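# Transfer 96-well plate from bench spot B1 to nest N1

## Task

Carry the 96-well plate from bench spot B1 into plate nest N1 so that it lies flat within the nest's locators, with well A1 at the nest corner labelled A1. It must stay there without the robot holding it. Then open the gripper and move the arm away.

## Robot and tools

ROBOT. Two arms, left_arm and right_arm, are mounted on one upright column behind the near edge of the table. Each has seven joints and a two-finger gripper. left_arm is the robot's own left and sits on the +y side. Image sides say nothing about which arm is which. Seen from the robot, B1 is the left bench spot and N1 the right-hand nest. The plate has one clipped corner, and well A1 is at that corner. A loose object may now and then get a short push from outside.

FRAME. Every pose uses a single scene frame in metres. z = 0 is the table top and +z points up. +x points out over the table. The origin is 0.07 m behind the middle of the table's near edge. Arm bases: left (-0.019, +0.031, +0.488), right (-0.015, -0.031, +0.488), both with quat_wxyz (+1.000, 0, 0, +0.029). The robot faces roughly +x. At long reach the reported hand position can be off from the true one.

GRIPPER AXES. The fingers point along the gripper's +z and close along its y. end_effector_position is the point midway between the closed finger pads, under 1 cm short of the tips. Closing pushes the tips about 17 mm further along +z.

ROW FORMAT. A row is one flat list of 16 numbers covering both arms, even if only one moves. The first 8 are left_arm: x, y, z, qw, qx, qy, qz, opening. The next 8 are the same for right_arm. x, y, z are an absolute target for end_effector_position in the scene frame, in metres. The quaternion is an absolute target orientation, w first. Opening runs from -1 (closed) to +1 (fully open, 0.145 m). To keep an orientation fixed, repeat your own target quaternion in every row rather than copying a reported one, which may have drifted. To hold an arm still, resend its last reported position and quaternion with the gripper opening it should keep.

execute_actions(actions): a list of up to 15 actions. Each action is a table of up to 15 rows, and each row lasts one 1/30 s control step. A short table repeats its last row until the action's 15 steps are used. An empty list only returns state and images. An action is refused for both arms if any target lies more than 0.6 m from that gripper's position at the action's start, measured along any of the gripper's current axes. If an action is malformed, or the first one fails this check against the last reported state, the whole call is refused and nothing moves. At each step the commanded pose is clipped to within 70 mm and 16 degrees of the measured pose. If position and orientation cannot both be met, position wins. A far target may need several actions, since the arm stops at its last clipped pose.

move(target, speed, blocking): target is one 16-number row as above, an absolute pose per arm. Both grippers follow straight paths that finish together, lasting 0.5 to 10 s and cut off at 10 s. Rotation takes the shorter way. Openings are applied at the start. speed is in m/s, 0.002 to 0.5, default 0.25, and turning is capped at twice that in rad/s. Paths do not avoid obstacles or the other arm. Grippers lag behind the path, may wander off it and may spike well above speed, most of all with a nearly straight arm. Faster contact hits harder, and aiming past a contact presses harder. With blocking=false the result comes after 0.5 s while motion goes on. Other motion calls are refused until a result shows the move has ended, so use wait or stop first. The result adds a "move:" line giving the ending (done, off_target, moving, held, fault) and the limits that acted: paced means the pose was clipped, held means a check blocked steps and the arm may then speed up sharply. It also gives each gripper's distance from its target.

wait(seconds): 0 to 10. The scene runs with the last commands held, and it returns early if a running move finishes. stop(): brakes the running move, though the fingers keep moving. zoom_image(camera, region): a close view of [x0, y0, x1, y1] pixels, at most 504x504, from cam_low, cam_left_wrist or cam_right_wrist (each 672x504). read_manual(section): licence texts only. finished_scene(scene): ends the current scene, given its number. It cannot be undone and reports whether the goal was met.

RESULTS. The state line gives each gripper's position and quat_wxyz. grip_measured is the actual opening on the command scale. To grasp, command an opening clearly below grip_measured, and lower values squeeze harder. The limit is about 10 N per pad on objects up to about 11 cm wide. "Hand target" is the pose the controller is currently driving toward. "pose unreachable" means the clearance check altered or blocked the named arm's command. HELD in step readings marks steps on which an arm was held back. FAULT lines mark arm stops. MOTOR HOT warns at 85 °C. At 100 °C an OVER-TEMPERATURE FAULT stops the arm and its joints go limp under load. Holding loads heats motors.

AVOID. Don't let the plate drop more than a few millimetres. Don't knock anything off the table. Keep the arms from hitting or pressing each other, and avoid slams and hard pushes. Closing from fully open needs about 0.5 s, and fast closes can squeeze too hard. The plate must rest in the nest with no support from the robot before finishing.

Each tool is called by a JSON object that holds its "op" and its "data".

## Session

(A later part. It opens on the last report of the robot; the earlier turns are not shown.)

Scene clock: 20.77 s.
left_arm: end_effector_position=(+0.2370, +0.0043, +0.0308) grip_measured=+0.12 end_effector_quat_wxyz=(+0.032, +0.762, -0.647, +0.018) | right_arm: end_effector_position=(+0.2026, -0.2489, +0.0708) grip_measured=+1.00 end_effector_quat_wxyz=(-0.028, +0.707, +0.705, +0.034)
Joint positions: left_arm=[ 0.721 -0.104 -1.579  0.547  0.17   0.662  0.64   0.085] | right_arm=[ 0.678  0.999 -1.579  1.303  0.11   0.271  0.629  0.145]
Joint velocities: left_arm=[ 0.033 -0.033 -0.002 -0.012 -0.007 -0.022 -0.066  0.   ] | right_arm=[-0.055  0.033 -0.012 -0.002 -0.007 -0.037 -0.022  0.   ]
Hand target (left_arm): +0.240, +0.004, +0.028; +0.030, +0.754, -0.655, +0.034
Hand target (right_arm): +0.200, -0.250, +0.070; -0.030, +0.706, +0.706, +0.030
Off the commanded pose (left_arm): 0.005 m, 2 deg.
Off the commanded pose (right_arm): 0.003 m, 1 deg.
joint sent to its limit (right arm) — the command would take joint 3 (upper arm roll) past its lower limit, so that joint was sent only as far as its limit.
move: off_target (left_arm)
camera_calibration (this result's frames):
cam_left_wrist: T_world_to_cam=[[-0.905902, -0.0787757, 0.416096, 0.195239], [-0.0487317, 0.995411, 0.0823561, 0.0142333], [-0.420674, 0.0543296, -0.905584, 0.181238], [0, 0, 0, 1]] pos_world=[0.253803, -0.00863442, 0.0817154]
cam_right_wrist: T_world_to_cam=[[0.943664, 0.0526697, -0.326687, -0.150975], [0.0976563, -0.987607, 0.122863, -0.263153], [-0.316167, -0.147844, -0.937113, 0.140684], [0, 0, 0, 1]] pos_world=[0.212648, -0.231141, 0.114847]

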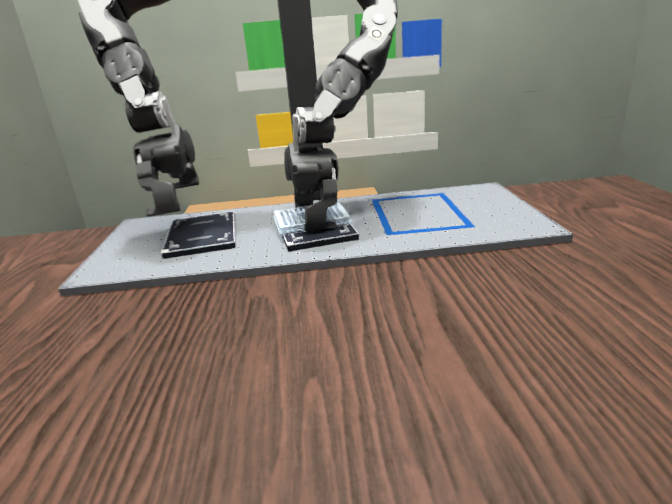

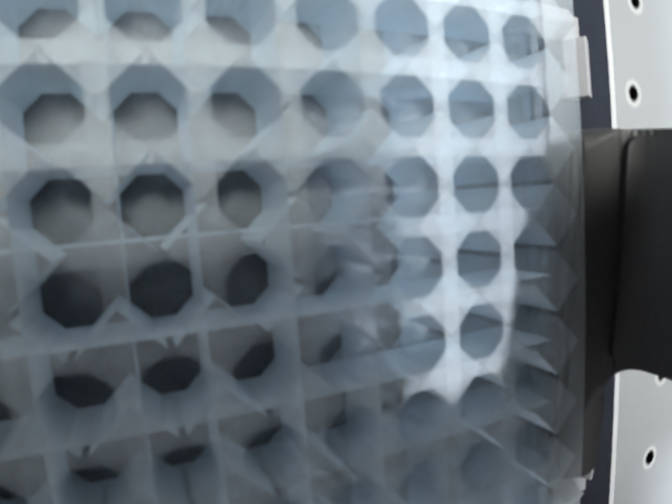

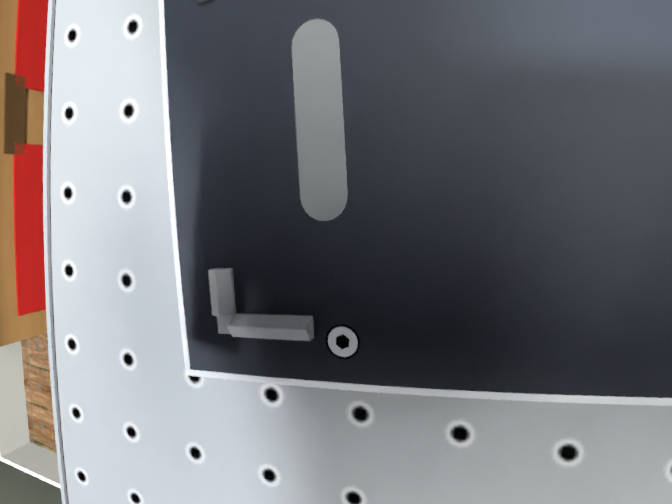

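Contact. Release, retreat, bring in right (θ=98°).

{"op": "move", "data": {"target": [0.237,0.004,0.031,0.03,0.754,-0.655,0.034,0.45,0.2,-0.25,0.07,-0.03,0.706,0.706,0.03,1]}}

{"op": "move", "data": {"target": [0.237,0.006,0.062,0.03,0.754,-0.655,0.034,0.45,0.2,-0.25,0.07,-0.03,0.706,0.706,0.03,1], "speed": 0.1}}

{"op": "move", "data": {"target": [0.2,0.25,0.08,0.03,0.754,-0.655,0.034,0.45,0.23,-0.01,0.065,-0.034,0.655,0.754,0.03,0.55]}}

{"op": "zoom_image", "data": {"camera": "cam_low", "region": [250,170,380,260]}}

Scene clock: 21.70 s.
left_arm: end_effector_position=(+0.2374, +0.0040, +0.0315) grip_measured=+0.45 end_effector_quat_wxyz=(+0.031, +0.755, -0.654, +0.032) | right_arm: end_effector_position=(+0.2026, -0.2489, +0.0708) grip_measured=+1.00 end_effector_quat_wxyz=(-0.028, +0.707, +0.705, +0.034)
Joint positions: left_arm=[ 0.716 -0.074 -1.579  0.601  0.166  0.657  0.614  0.108] | right_arm=[ 0.678  0.999 -1.579  1.303  0.11   0.271  0.629  0.145]
Joint velocities: left_arm=[-0.011  0.033  0.002  0.007  0.051 -0.007 -0.051  0.   ] | right_arm=[ 0.011  0.033 -0.002 -0.012  0.007 -0.037 -0.007  0.   ]
Hand target (left_arm): +0.237, +0.004, +0.031; +0.030, +0.754, -0.655, +0.034
Hand target (right_arm): +0.200, -0.250, +0.070; -0.030, +0.706, +0.706, +0.030
Off the commanded pose (left_arm): 0.001 m, 0 deg.
Off the commanded pose (right_arm): 0.003 m, 1 deg.
joint sent to its limit (right arm) — the command would take joint 3 (upper arm roll) past its lower limit, so that joint was sent only as far as its limit.
move: done
camera_calibration (this result's frames):
cam_left_wrist: T_world_to_cam=[[-0.91707, -0.0551226, 0.394897, 0.1985], [-0.0319674, 0.997374, 0.0649829, 0.0110265], [-0.397442, 0.04697, -0.916424, 0.176991], [0, 0, 0, 1]] pos_world=[0.252735, -0.00836902, 0.0830955]
cam_right_wrist: T_world_to_cam=[[0.943664, 0.0526697, -0.326687, -0.150975], [0.0976563, -0.987607, 0.122863, -0.263153], [-0.316167, -0.147844, -0.937113, 0.140684], [0, 0, 0, 1]] pos_world=[0.212648, -0.231141, 0.114847]

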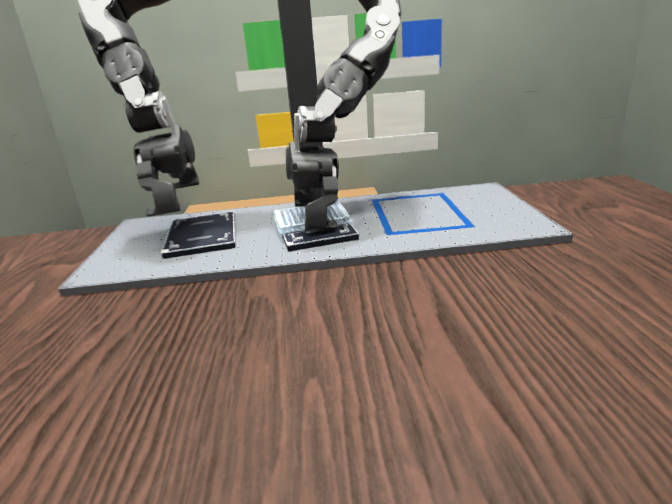

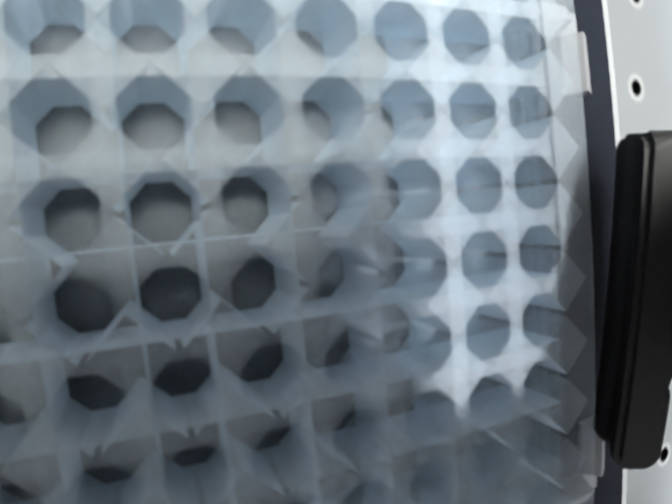

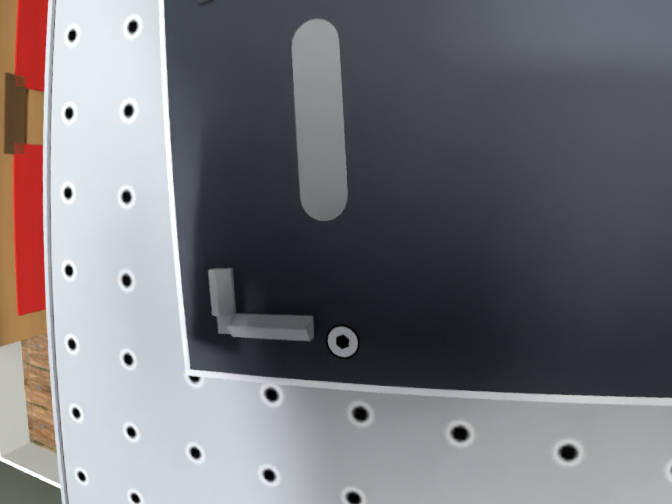

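Scene clock: 22.40 s.
left_arm: end_effector_position=(+0.2398, +0.0052, +0.0621) grip_measured=+0.45 end_effector_quat_wxyz=(+0.033, +0.753, -0.656, +0.040) | right_arm: end_effector_position=(+0.2026, -0.2489, +0.0708) grip_measured=+1.00 end_effector_quat_wxyz=(-0.028, +0.707, +0.705, +0.034)
Joint positions: left_arm=[ 0.774  0.049 -1.579  0.873  0.197  0.794  0.624  0.108] | right_arm=[ 0.678  0.999 -1.579  1.303  0.11   0.271  0.629  0.145]
Joint velocities: left_arm=[ 0.033  0.033 -0.002 -0.012 -0.022 -0.022  0.007 -0.   ] | right_arm=[ 0.011  0.055  0.012 -0.017 -0.022  0.081  0.037 -0.   ]
Hand target (left_arm): +0.237, +0.005, +0.061; +0.036, +0.753, -0.656, +0.036
Hand target (right_arm): +0.200, -0.250, +0.070; -0.030, +0.706, +0.706, +0.030
Off the commanded pose (left_arm): 0.003 m, 1 deg.
Off the commanded pose (right_arm): 0.003 m, 1 deg.
joint sent to its limit (left arm) — the command would take joint 3 (upper arm roll) past its lower limit and joint 6 (wrist pitch) past its upper limit, so those joints were sent only as far as their limits.
joint sent to its limit (right arm) — the command would take joint 3 (upper arm roll) past its lower limit, so that joint was sent only as far as its limit.
move: done
camera_calibration (this result's frames):
cam_left_wrist: T_world_to_cam=[[-0.920911, -0.043536, 0.387335, 0.189999], [-0.0260102, 0.998392, 0.0503773, 0.00743527], [-0.388905, 0.0363183, -0.920562, 0.204208], [0, 0, 0, 1]] pos_world=[0.254583, -0.00656801, 0.114018]
cam_right_wrist: T_world_to_cam=[[0.943664, 0.0526697, -0.326687, -0.150975], [0.0976563, -0.987607, 0.122863, -0.263153], [-0.316167, -0.147844, -0.937113, 0.140684], [0, 0, 0, 1]] pos_world=[0.212648, -0.231141, 0.114847]

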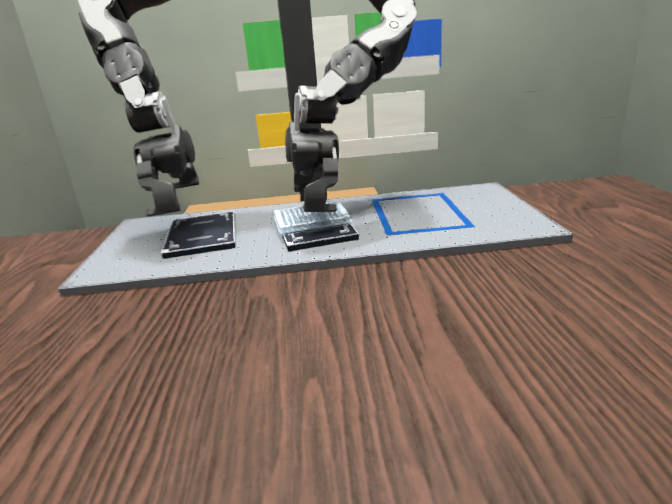

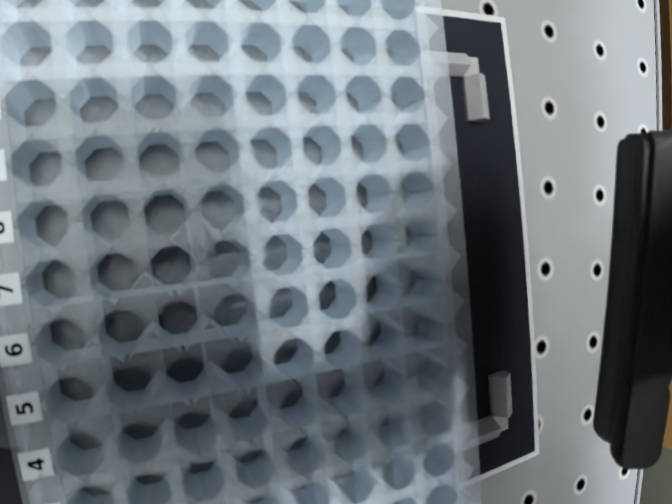

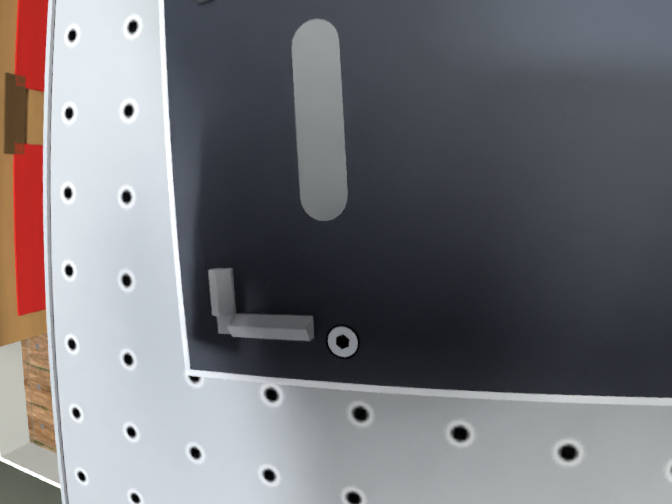

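Scene clock: 23.90 s.
left_arm: end_effector_position=(+0.1996, +0.2496, +0.0818) grip_measured=+0.45 end_effector_quat_wxyz=(+0.031, +0.755, -0.654, +0.035) | right_arm: end_effector_position=(+0.2333, -0.0099, +0.0636) grip_measured=+0.55 end_effector_quat_wxyz=(-0.030, +0.655, +0.754, +0.035)
Joint positions: left_arm=[ 0.762  0.92  -1.579  1.289  0.141  0.357  0.703  0.108] | right_arm=[ 0.764  0.204 -1.579  1.038  0.015  0.71   0.741  0.115]
Joint velocities: left_arm=[-0.011  0.055 -0.002 -0.007  0.022  0.037  0.007  0.   ] | right_arm=[-0.033 -0.077 -0.002 -0.012 -0.066 -0.007  0.007 -0.   ]
Hand target (left_arm): +0.197, +0.250, +0.081; +0.035, +0.755, -0.654, +0.031
Hand target (right_arm): +0.233, -0.010, +0.064; -0.030, +0.654, +0.755, +0.033
Off the commanded pose (left_arm): 0.002 m, 0 deg.
Off the commanded pose (right_arm): 0.004 m, 1 deg.
joint sent to its limit (left arm) — the command would take joint 3 (upper arm roll) past its lower limit, so that joint was sent only as far as its limit.
joint sent to its limit (right arm) — the command would take joint 3 (upper arm roll) past its lower limit, so that joint was sent only as far as its limit.
move: off_target (right_arm)
camera_calibration (this result's frames):
cam_left_wrist: T_world_to_cam=[[-0.918124, -0.0543074, 0.392554, 0.157725], [-0.033091, 0.997612, 0.0606184, -0.237875], [-0.394909, 0.0426652, -0.917729, 0.197159], [0, 0, 0, 1]] pos_world=[0.214799, 0.237461, 0.133443]
cam_right_wrist: T_world_to_cam=[[0.927916, 0.188337, -0.321715, -0.190191], [0.236952, -0.96421, 0.11897, -0.061248], [-0.287794, -0.186625, -0.939332, 0.1721], [0, 0, 0, 1]] pos_world=[0.240524, 0.00888238, 0.107759]

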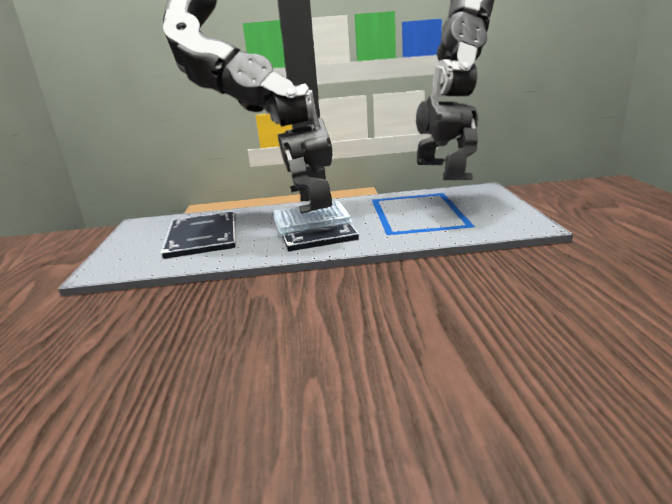

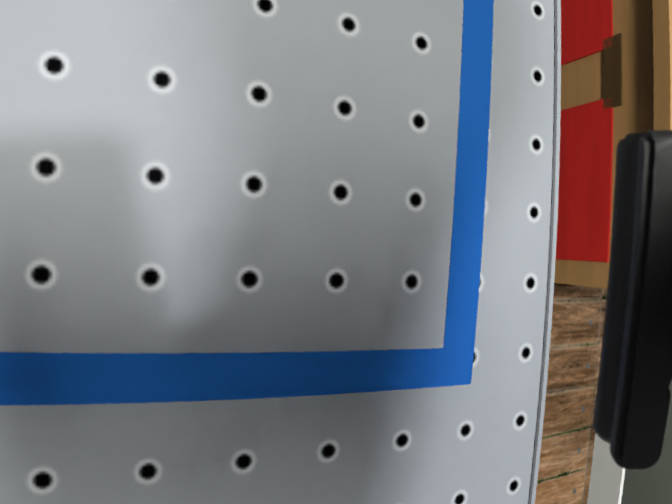

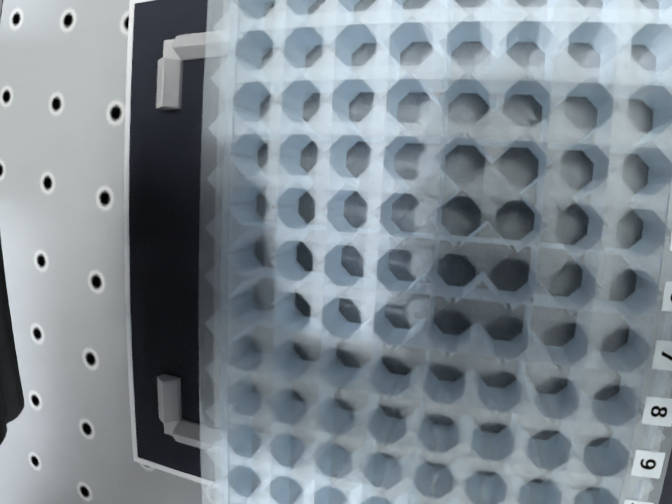

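Region (250, 170, 380, 260) of cam_low's 672x504 image, scaled by 3.877, with more detail than that image has; it fills the top 349 rows of this view, and the rest is white.

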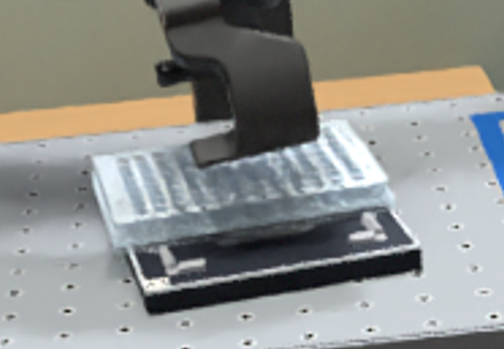

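{"op": "move", "data": {"target": [0.2,0.25,0.08,0.03,0.754,-0.655,0.034,0.45,0.232,-0.01,0.03,-0.033,0.668,0.743,0.03,0.42], "speed": 0.05}}

{"op": "zoom_image", "data": {"camera": "cam_low", "region": [250,170,380,260]}}

Scene clock: 25.07 s.
left_arm: end_effector_position=(+0.2005, +0.2506, +0.0810) grip_measured=+0.45 end_effector_quat_wxyz=(+0.030, +0.755, -0.654, +0.034) | right_arm: end_effector_position=(+0.2309, -0.0111, +0.0300) grip_measured=+0.42 end_effector_quat_wxyz=(-0.033, +0.667, +0.744, +0.026)
Joint positions: left_arm=[ 0.762  0.916 -1.579  1.281  0.138  0.355  0.703  0.108] | right_arm=[ 0.7    0.098 -1.57   0.788  0.017  0.592  0.696  0.106]
Joint velocities: left_arm=[ 0.033  0.055 -0.012 -0.012  0.051  0.095  0.037  0.   ] | right_arm=[ 0.011  0.099 -0.007  0.002 -0.022  0.007 -0.022 -0.   ]
Hand target (left_arm): +0.200, +0.250, +0.080; +0.030, +0.754, -0.655, +0.034
Hand target (right_arm): +0.232, -0.010, +0.030; -0.033, +0.667, +0.743, +0.030
Off the commanded pose (left_arm): 0.001 m, 0 deg.
Off the commanded pose (right_arm): 0.002 m, 0 deg.
move: done
camera_calibration (this result's frames):
cam_left_wrist: T_world_to_cam=[[-0.918525, -0.0558183, 0.391404, 0.159486], [-0.0332292, 0.99738, 0.0642565, -0.239005], [-0.393965, 0.0460152, -0.917973, 0.195701], [0, 0, 0, 1]] pos_world=[0.215649, 0.238276, 0.132582]
cam_right_wrist: T_world_to_cam=[[0.927241, 0.156942, -0.339991, -0.19823], [0.209749, -0.969814, 0.124366, -0.0517955], [-0.310209, -0.18663, -0.932169, 0.144611], [0, 0, 0, 1]] pos_world=[0.239531, 0.00786745, 0.0738474]

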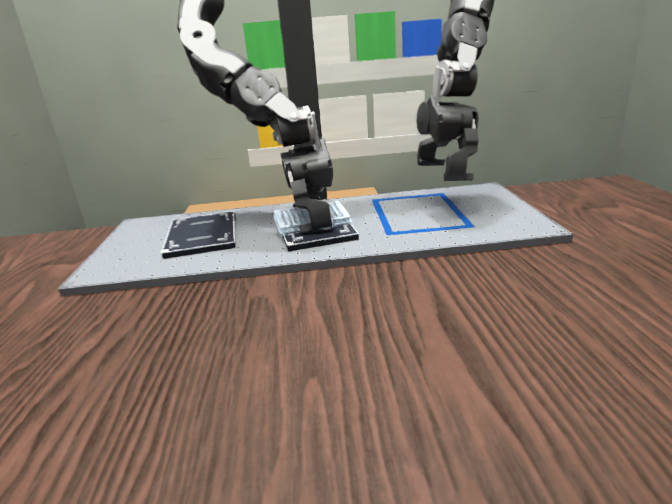

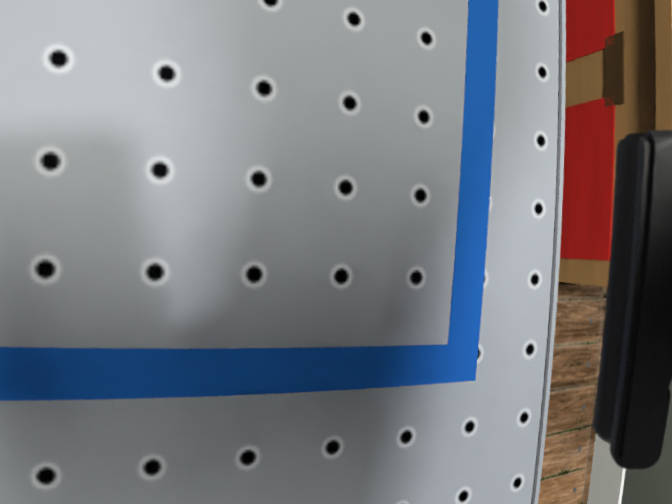

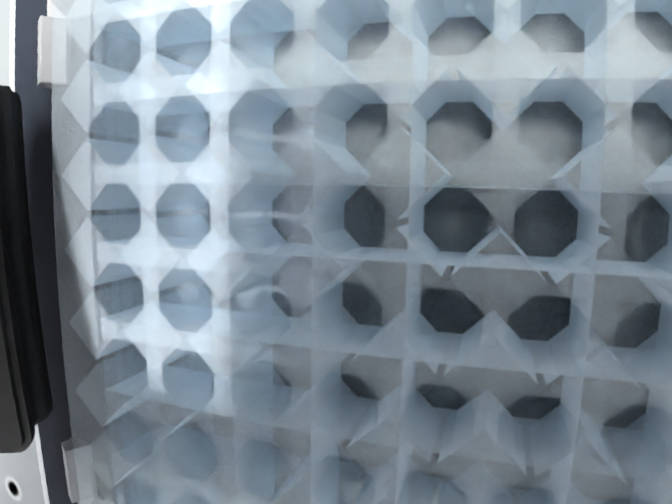

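Region (250, 170, 380, 260) of cam_low's 672x504 image, scaled by 3.877, with more detail than that image has; it fills the top 349 rows of this view, and the rest is white.

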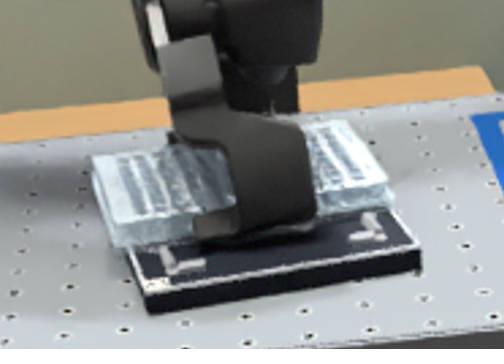

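{"op": "move", "data": {"target": [0.2,0.25,0.08,0.03,0.754,-0.655,0.034,0.45,0.233,-0.01,0.028,-0.033,0.668,0.743,0.03,0.22]}}

{"op": "move", "data": {"target": [0.2,0.25,0.08,0.03,0.754,-0.655,0.034,0.45,0.233,-0.01,0.028,-0.033,0.668,0.743,0.03,-0.2]}}

{"op": "move", "data": {"target": [0.2,0.25,0.08,0.03,0.754,-0.655,0.034,0.45,0.232,-0.015,0.048,-0.033,0.668,0.743,0.03,-0.2], "speed": 0.05}}

{"op": "move", "data": {"target": [0.2,0.25,0.08,0.03,0.754,-0.655,0.034,0.45,0.215,-0.216,0.042,-0.002,0.9975,0.055,0.045,-0.2], "speed": 0.2}}

{"op": "zoom_image", "data": {"camera": "cam_low", "region": [140,175,270,270]}}

Scene clock: 26.17 s.
left_arm: end_effector_position=(+0.2005, +0.2507, +0.0809) grip_measured=+0.45 end_effector_quat_wxyz=(+0.029, +0.755, -0.654, +0.034) | right_arm: end_effector_position=(+0.2325, -0.0114, +0.0284) grip_measured=+0.22 end_effector_quat_wxyz=(-0.032, +0.668, +0.743, +0.026)
Joint positions: left_arm=[ 0.762  0.916 -1.579  1.28   0.138  0.355  0.703  0.108] | right_arm=[ 0.7    0.087 -1.57   0.762  0.018  0.58   0.696  0.092]
Joint velocities: left_arm=[-0.033  0.011  0.002 -0.007  0.022  0.007  0.007  0.   ] | right_arm=[-0.055  0.011 -0.002 -0.002  0.007 -0.007 -0.051 -0.   ]
Hand target (left_arm): +0.200, +0.250, +0.080; +0.030, +0.754, -0.655, +0.034
Hand target (right_arm): +0.233, -0.010, +0.028; -0.033, +0.668, +0.743, +0.030
Off the commanded pose (left_arm): 0.001 m, 0 deg.
Off the commanded pose (right_arm): 0.002 m, 0 deg.
move: done
camera_calibration (this result's frames):
cam_left_wrist: T_world_to_cam=[[-0.918504, -0.0561671, 0.391401, 0.159602], [-0.0334891, 0.997353, 0.0645336, -0.23909], [-0.39399, 0.0461667, -0.917954, 0.195644], [0, 0, 0, 1]] pos_world=[0.21567, 0.238389, 0.132554]
cam_right_wrist: T_world_to_cam=[[0.92779, 0.153915, -0.339877, -0.200358], [0.207163, -0.970135, 0.126179, -0.0516507], [-0.310306, -0.187477, -0.931967, 0.143495], [0, 0, 0, 1]] pos_world=[0.241117, 0.0076319, 0.0721528]

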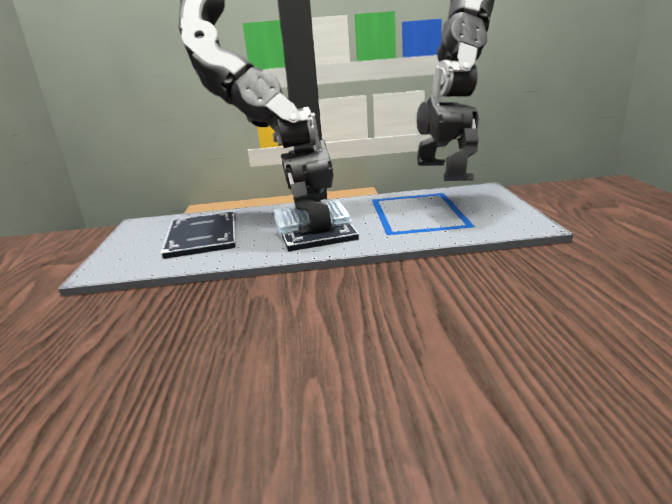

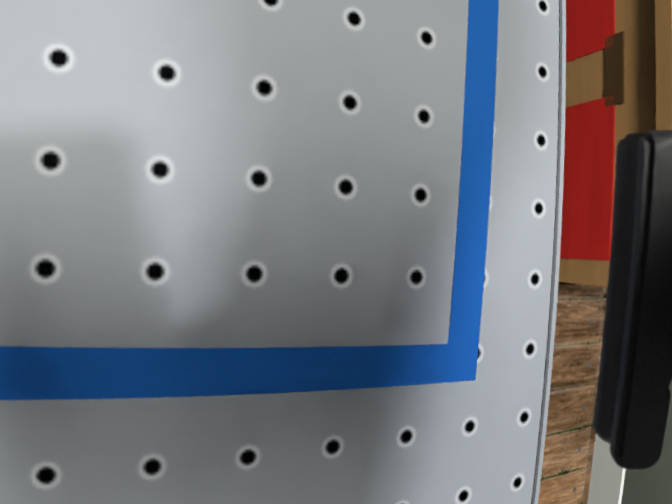

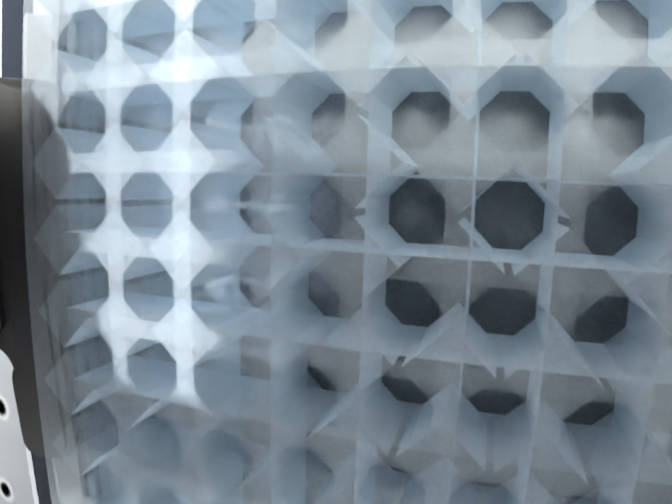

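Scene clock: 26.87 s.
left_arm: end_effector_position=(+0.2005, +0.2508, +0.0809) grip_measured=+0.45 end_effector_quat_wxyz=(+0.029, +0.755, -0.654, +0.034) | right_arm: end_effector_position=(+0.2345, -0.0112, +0.0287) grip_measured=+0.14 end_effector_quat_wxyz=(-0.029, +0.667, +0.744, +0.029)
Joint positions: left_arm=[ 0.762  0.916 -1.579  1.28   0.138  0.355  0.703  0.108] | right_arm=[ 0.701  0.087 -1.568  0.762  0.014  0.579  0.69   0.086]
Joint velocities: left_arm=[-0.011  0.011  0.002 -0.007 -0.007 -0.051  0.007  0.   ] | right_arm=[ 0.055  0.011  0.002 -0.007 -0.022 -0.037 -0.007 -0.   ]
Hand target (left_arm): +0.200, +0.250, +0.080; +0.030, +0.754, -0.655, +0.034
Hand target (right_arm): +0.233, -0.010, +0.028; -0.033, +0.668, +0.743, +0.030
Off the commanded pose (left_arm): 0.001 m, 0 deg.
Off the commanded pose (right_arm): 0.002 m, 0 deg.
move: done
camera_calibration (this result's frames):
cam_left_wrist: T_world_to_cam=[[-0.918567, -0.0560267, 0.391275, 0.159608], [-0.0332378, 0.997346, 0.0647802, -0.239198], [-0.393866, 0.0464997, -0.917991, 0.195541], [0, 0, 0, 1]] pos_world=[0.215677, 0.238413, 0.132549]
cam_right_wrist: T_world_to_cam=[[0.930756, 0.155119, -0.331107, -0.203093], [0.207066, -0.969962, 0.127659, -0.0520213], [-0.301359, -0.187381, -0.934918, 0.142501], [0, 0, 0, 1]] pos_world=[0.242746, 0.00774677, 0.0726222]

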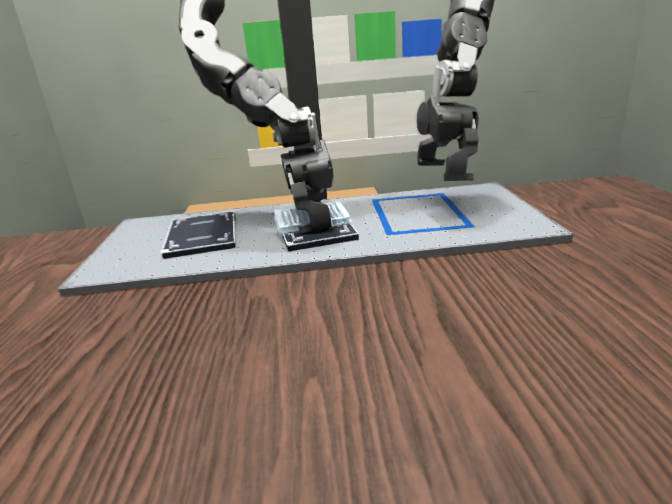

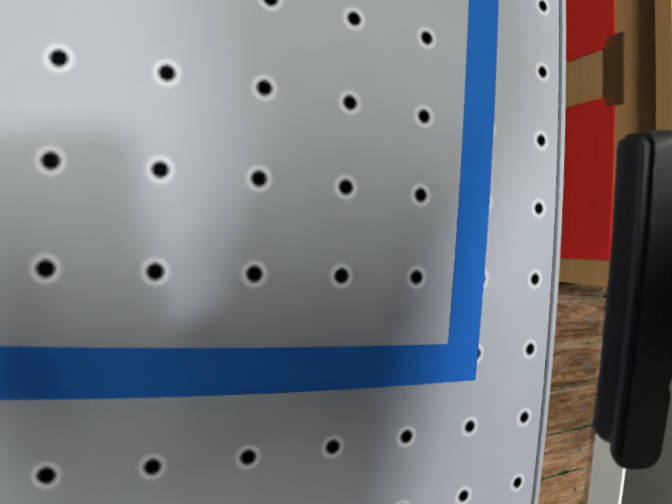

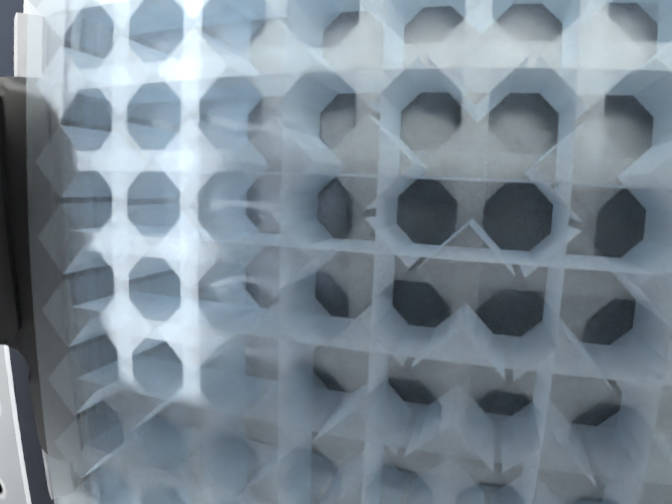

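Scene clock: 27.57 s.
left_arm: end_effector_position=(+0.2005, +0.2507, +0.0809) grip_measured=+0.45 end_effector_quat_wxyz=(+0.029, +0.755, -0.654, +0.034) | right_arm: end_effector_position=(+0.2320, -0.0153, +0.0469) grip_measured=+0.14 end_effector_quat_wxyz=(-0.031, +0.668, +0.743, +0.031)
Joint positions: left_arm=[ 0.762  0.916 -1.579  1.28   0.138  0.355  0.703  0.108] | right_arm=[ 0.726  0.177 -1.568  0.942  0.025  0.665  0.708  0.086]
Joint velocities: left_arm=[-0.099 -0.033  0.007 -0.027 -0.022 -0.007 -0.007  0.   ] | right_arm=[ 0.055 -0.011 -0.007 -0.002 -0.037 -0.066 -0.022  0.   ]
Hand target (left_arm): +0.200, +0.250, +0.080; +0.030, +0.754, -0.655, +0.034
Hand target (right_arm): +0.232, -0.015, +0.048; -0.033, +0.668, +0.743, +0.030
Off the commanded pose (left_arm): 0.001 m, 0 deg.
Off the commanded pose (right_arm): 0.001 m, 0 deg.
move: done
camera_calibration (this result's frames):
cam_left_wrist: T_world_to_cam=[[-0.918605, -0.0556896, 0.391233, 0.159537], [-0.0329969, 0.997372, 0.064494, -0.239183], [-0.393797, 0.046335, -0.918029, 0.19558], [0, 0, 0, 1]] pos_world=[0.215678, 0.238377, 0.132558]
cam_right_wrist: T_world_to_cam=[[0.93071, 0.156182, -0.330735, -0.194106], [0.206015, -0.971014, 0.121201, -0.05726], [-0.302219, -0.18094, -0.935908, 0.158293], [0, 0, 0, 1]] pos_world=[0.240292, 0.0033571, 0.0908903]

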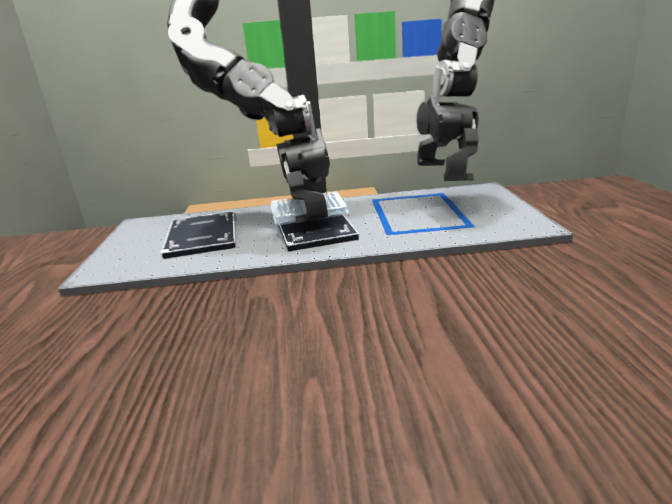

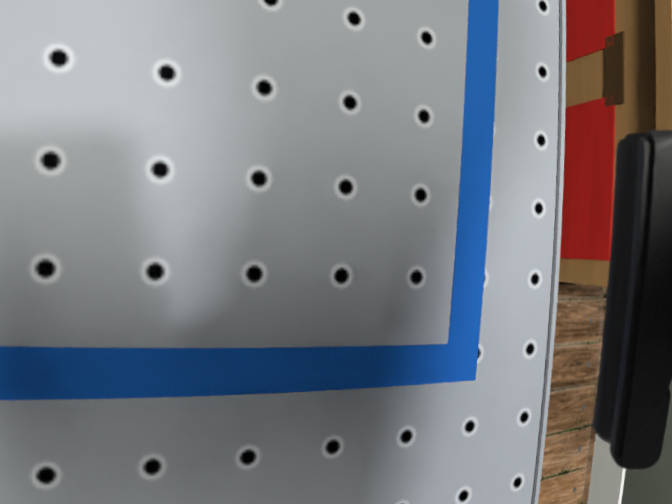

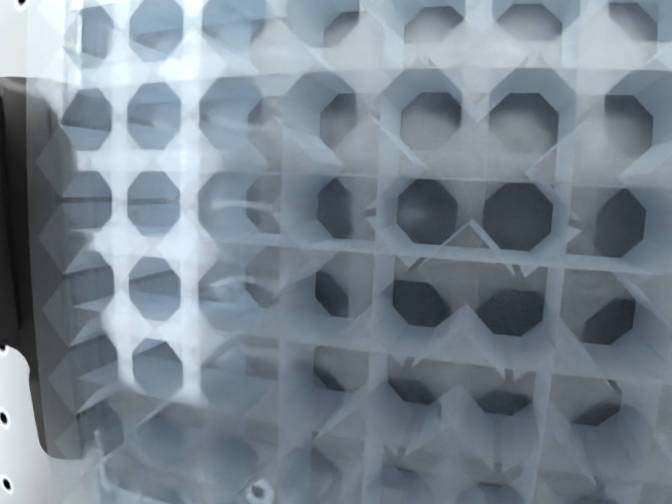

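Scene clock: 31.77 s.
left_arm: end_effector_position=(+0.2005, +0.2507, +0.0809) grip_measured=+0.45 end_effector_quat_wxyz=(+0.029, +0.755, -0.654, +0.034) | right_arm: end_effector_position=(+0.2113, -0.2171, +0.0429) grip_measured=+0.14 end_effector_quat_wxyz=(+0.005, +0.998, +0.055, +0.036)
Joint positions: left_arm=[ 0.762  0.916 -1.579  1.28   0.138  0.355  0.703  0.108] | right_arm=[ 0.383  0.779 -1.141  1.226  1.518  0.708 -0.472  0.086]
Joint velocities: left_arm=[-0.055 -0.011 -0.002 -0.012  0.007 -0.051 -0.037  0.   ] | right_arm=[ 0.033 -0.099 -0.017 -0.012  0.007 -0.051  0.022 -0.   ]
Hand target (left_arm): +0.200, +0.250, +0.080; +0.030, +0.754, -0.655, +0.034
Hand target (right_arm): +0.212, -0.218, +0.043; +0.008, +0.998, +0.052, +0.038
Off the commanded pose (left_arm): 0.001 m, 0 deg.
Off the commanded pose (right_arm): 0.004 m, 1 deg.
move: off_target (right_arm)
camera_calibration (this result's frames):
cam_left_wrist: T_world_to_cam=[[-0.918605, -0.0556896, 0.391233, 0.159537], [-0.0329969, 0.997372, 0.064494, -0.239183], [-0.393797, 0.046335, -0.918029, 0.19558], [0, 0, 0, 1]] pos_world=[0.215678, 0.238377, 0.132558]
cam_right_wrist: T_world_to_cam=[[0.152443, -0.934328, -0.322167, -0.217269], [-0.968579, -0.206054, 0.139272, 0.165068], [-0.19651, 0.290813, -0.936382, 0.191847], [0, 0, 0, 1]] pos_world=[0.230702, -0.224779, 0.0866555]

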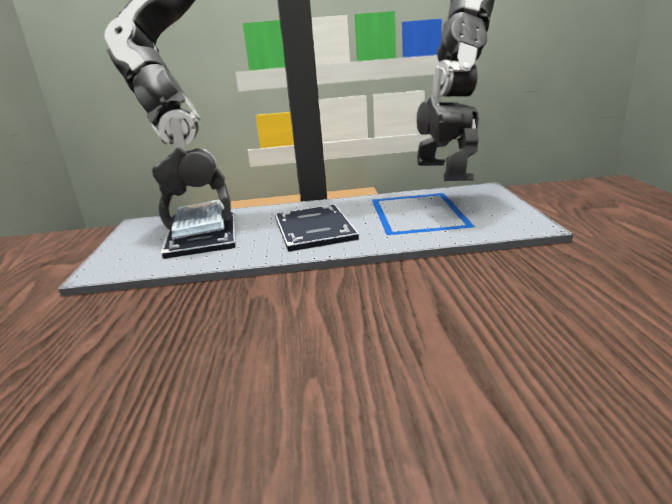

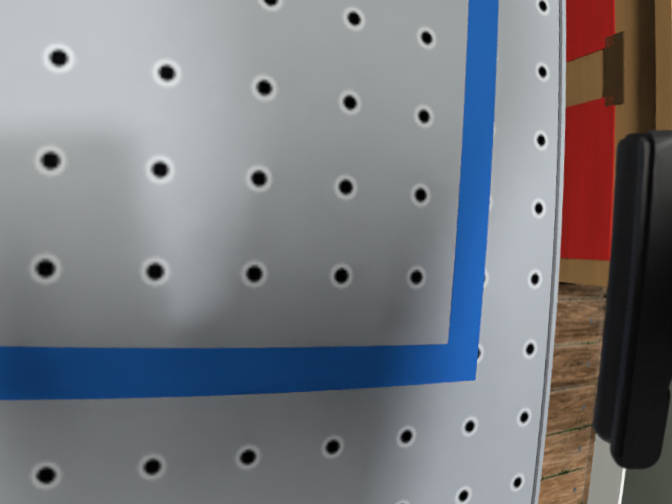

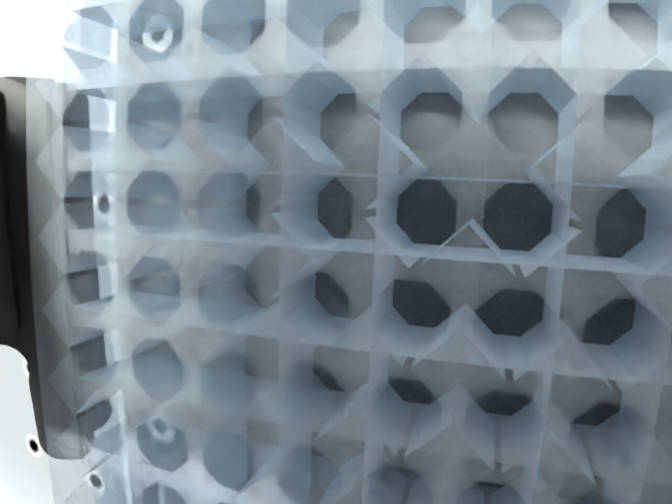

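Region (140, 175, 270, 270) of cam_low's 672x504 image, scaled by 3.877, with more detail than that image has; it fills the top 368 rows of this view, and the rest is white.

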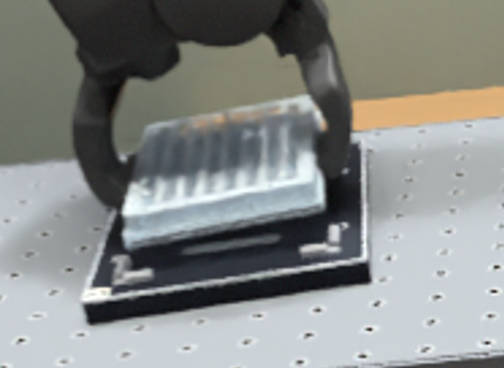

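{"op": "move", "data": {"target": [0.2,0.25,0.08,0.03,0.754,-0.655,0.034,0.45,0.216,-0.216,0.032,0.022,0.9975,0.055,0.045,-0.2], "speed": 0.02}}

{"op": "zoom_image", "data": {"camera": "cam_low", "region": [150,190,250,265]}}

Scene clock: 33.20 s.
left_arm: end_effector_position=(+0.2005, +0.2507, +0.0809) grip_measured=+0.45 end_effector_quat_wxyz=(+0.029, +0.755, -0.654, +0.034) | right_arm: end_effector_position=(+0.2156, -0.2157, +0.0324) grip_measured=+0.14 end_effector_quat_wxyz=(+0.020, +0.997, +0.055, +0.044)
Joint positions: left_arm=[ 0.762  0.916 -1.579  1.28   0.138  0.355  0.703  0.108] | right_arm=[ 0.383  0.724 -1.141  1.157  1.47   0.687 -0.472  0.086]
Joint velocities: left_arm=[ 0.011  0.011 -0.012 -0.017  0.066 -0.007 -0.051 -0.   ] | right_arm=[ 0.011  0.011 -0.002 -0.002  0.007  0.007 -0.081 -0.   ]
Hand target (left_arm): +0.200, +0.250, +0.080; +0.030, +0.754, -0.655, +0.034
Hand target (right_arm): +0.216, -0.216, +0.032; +0.022, +0.997, +0.055, +0.045
Off the commanded pose (left_arm): 0.001 m, 0 deg.
Off the commanded pose (right_arm): 0.001 m, 0 deg.
move: done
camera_calibration (this result's frames):
cam_left_wrist: T_world_to_cam=[[-0.918605, -0.0556896, 0.391233, 0.159537], [-0.0329969, 0.997372, 0.064494, -0.239183], [-0.393797, 0.046335, -0.918029, 0.19558], [0, 0, 0, 1]] pos_world=[0.215678, 0.238377, 0.132558]
cam_right_wrist: T_world_to_cam=[[0.158553, -0.943107, -0.292249, -0.224173], [-0.970745, -0.202958, 0.128305, 0.172517], [-0.180319, 0.263356, -0.947696, 0.173459], [0, 0, 0, 1]] pos_world=[0.234292, -0.222087, 0.0767373]

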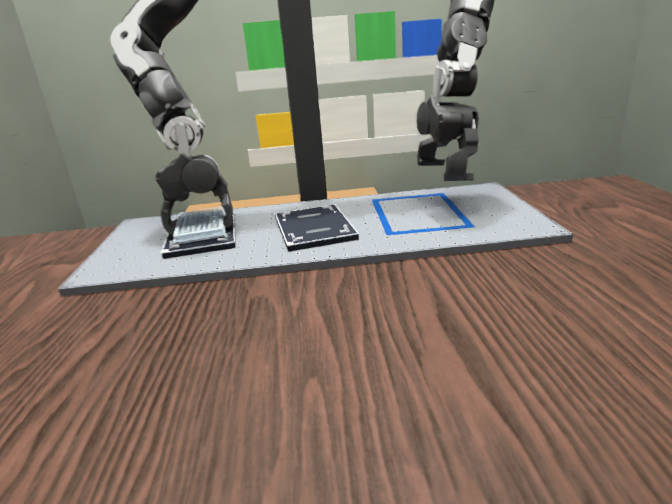

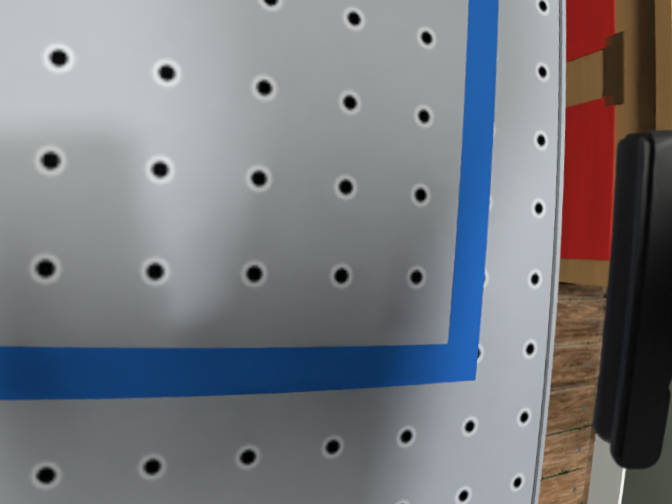

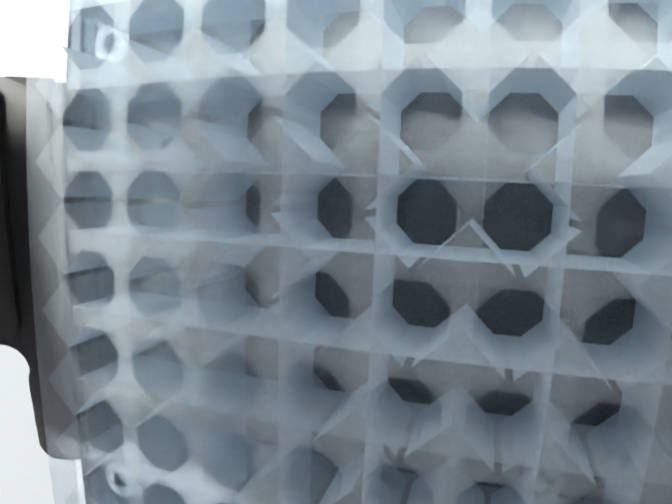

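Region (150, 190, 250, 265) of cam_low's 672x504 image, scaled by 5.040, with more detail than that image has; it fills the top 378 rows of this view, and the rest is white.

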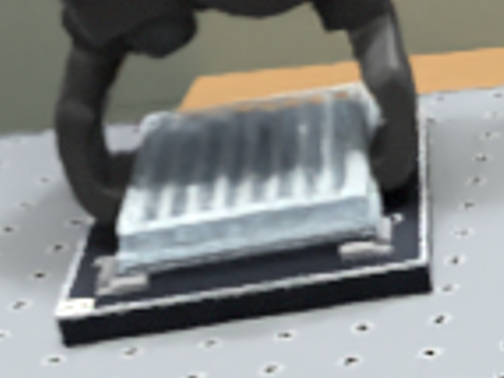

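{"op": "move", "data": {"target": [0.2,0.25,0.08,0.03,0.754,-0.655,0.034,0.45,0.216,-0.2175,0.025,0.022,0.9975,0.055,0.045,-0.2], "speed": 0.01}}

{"op": "zoom_image", "data": {"camera": "cam_low", "region": [150,190,250,265]}}

Scene clock: 34.47 s.
left_arm: end_effector_position=(+0.2005, +0.2507, +0.0809) grip_measured=+0.45 end_effector_quat_wxyz=(+0.029, +0.755, -0.654, +0.034) | right_arm: end_effector_position=(+0.2157, -0.2177, +0.0287) grip_measured=+0.14 end_effector_quat_wxyz=(+0.017, +0.998, +0.055, +0.036)
Joint positions: left_arm=[ 0.762  0.916 -1.579  1.28   0.138  0.355  0.703  0.108] | right_arm=[ 0.391  0.71  -1.141  1.116  1.455  0.701 -0.437  0.086]
Joint velocities: left_arm=[-0.055 -0.011  0.017  0.002 -0.022  0.007 -0.081 -0.   ] | right_arm=[-0.011  0.011  0.002  0.007  0.037  0.066  0.066  0.   ]
Hand target (left_arm): +0.200, +0.250, +0.080; +0.030, +0.754, -0.655, +0.034
Hand target (right_arm): +0.216, -0.217, +0.025; +0.022, +0.997, +0.055, +0.045
Off the commanded pose (left_arm): 0.001 m, 0 deg.
Off the commanded pose (right_arm): 0.004 m, 1 deg.
move: off_target (right_arm)
camera_calibration (this result's frames):
cam_left_wrist: T_world_to_cam=[[-0.918605, -0.0556896, 0.391233, 0.159537], [-0.0329969, 0.997372, 0.064494, -0.239183], [-0.393797, 0.046335, -0.918029, 0.19558], [0, 0, 0, 1]] pos_world=[0.215678, 0.238377, 0.132558]
cam_right_wrist: T_world_to_cam=[[0.152122, -0.941821, -0.299719, -0.225337], [-0.968884, -0.202009, 0.143025, 0.171982], [-0.19525, 0.268635, -0.943246, 0.174684], [0, 0, 0, 1]] pos_world=[0.235016, -0.224412, 0.0726348]

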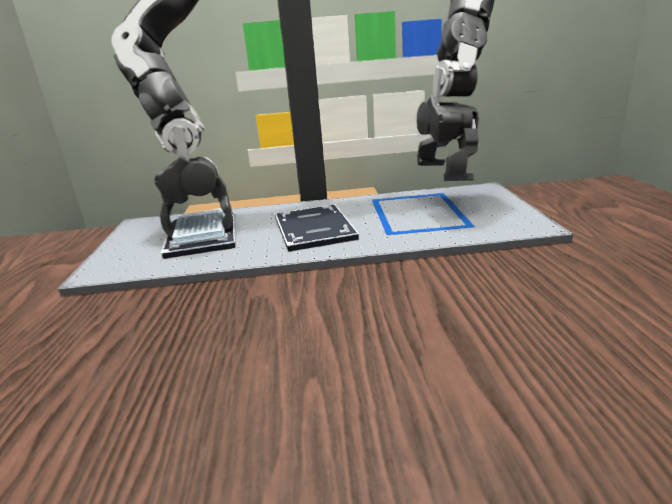

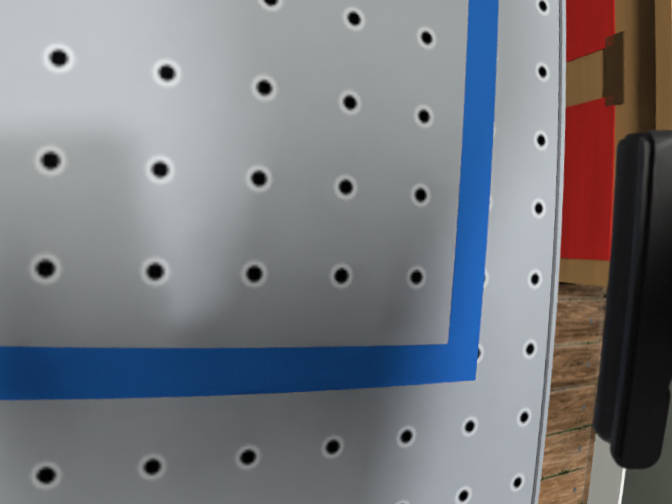

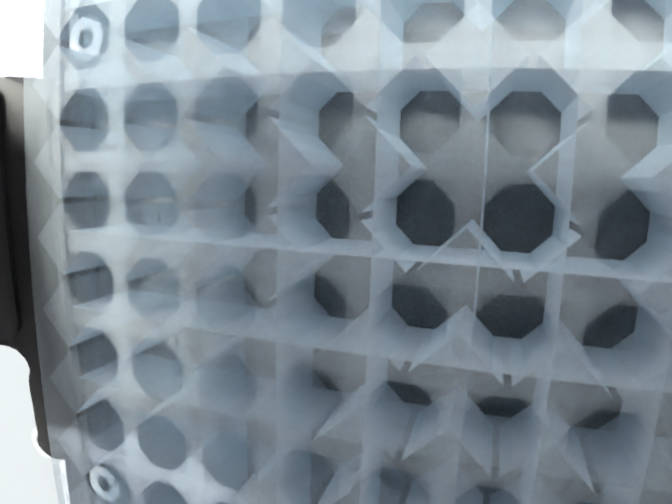

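Region (150, 190, 250, 265) of cam_low's 672x504 image, scaled by 5.040, with more detail than that image has; it fills the top 378 rows of this view, and the rest is white.

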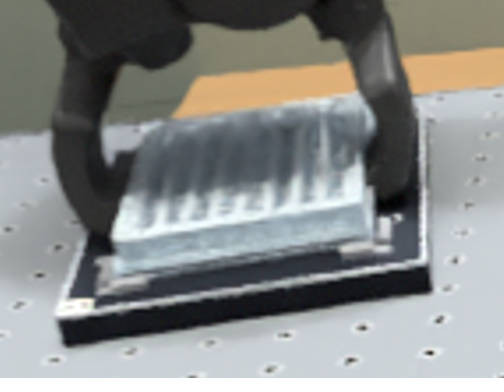

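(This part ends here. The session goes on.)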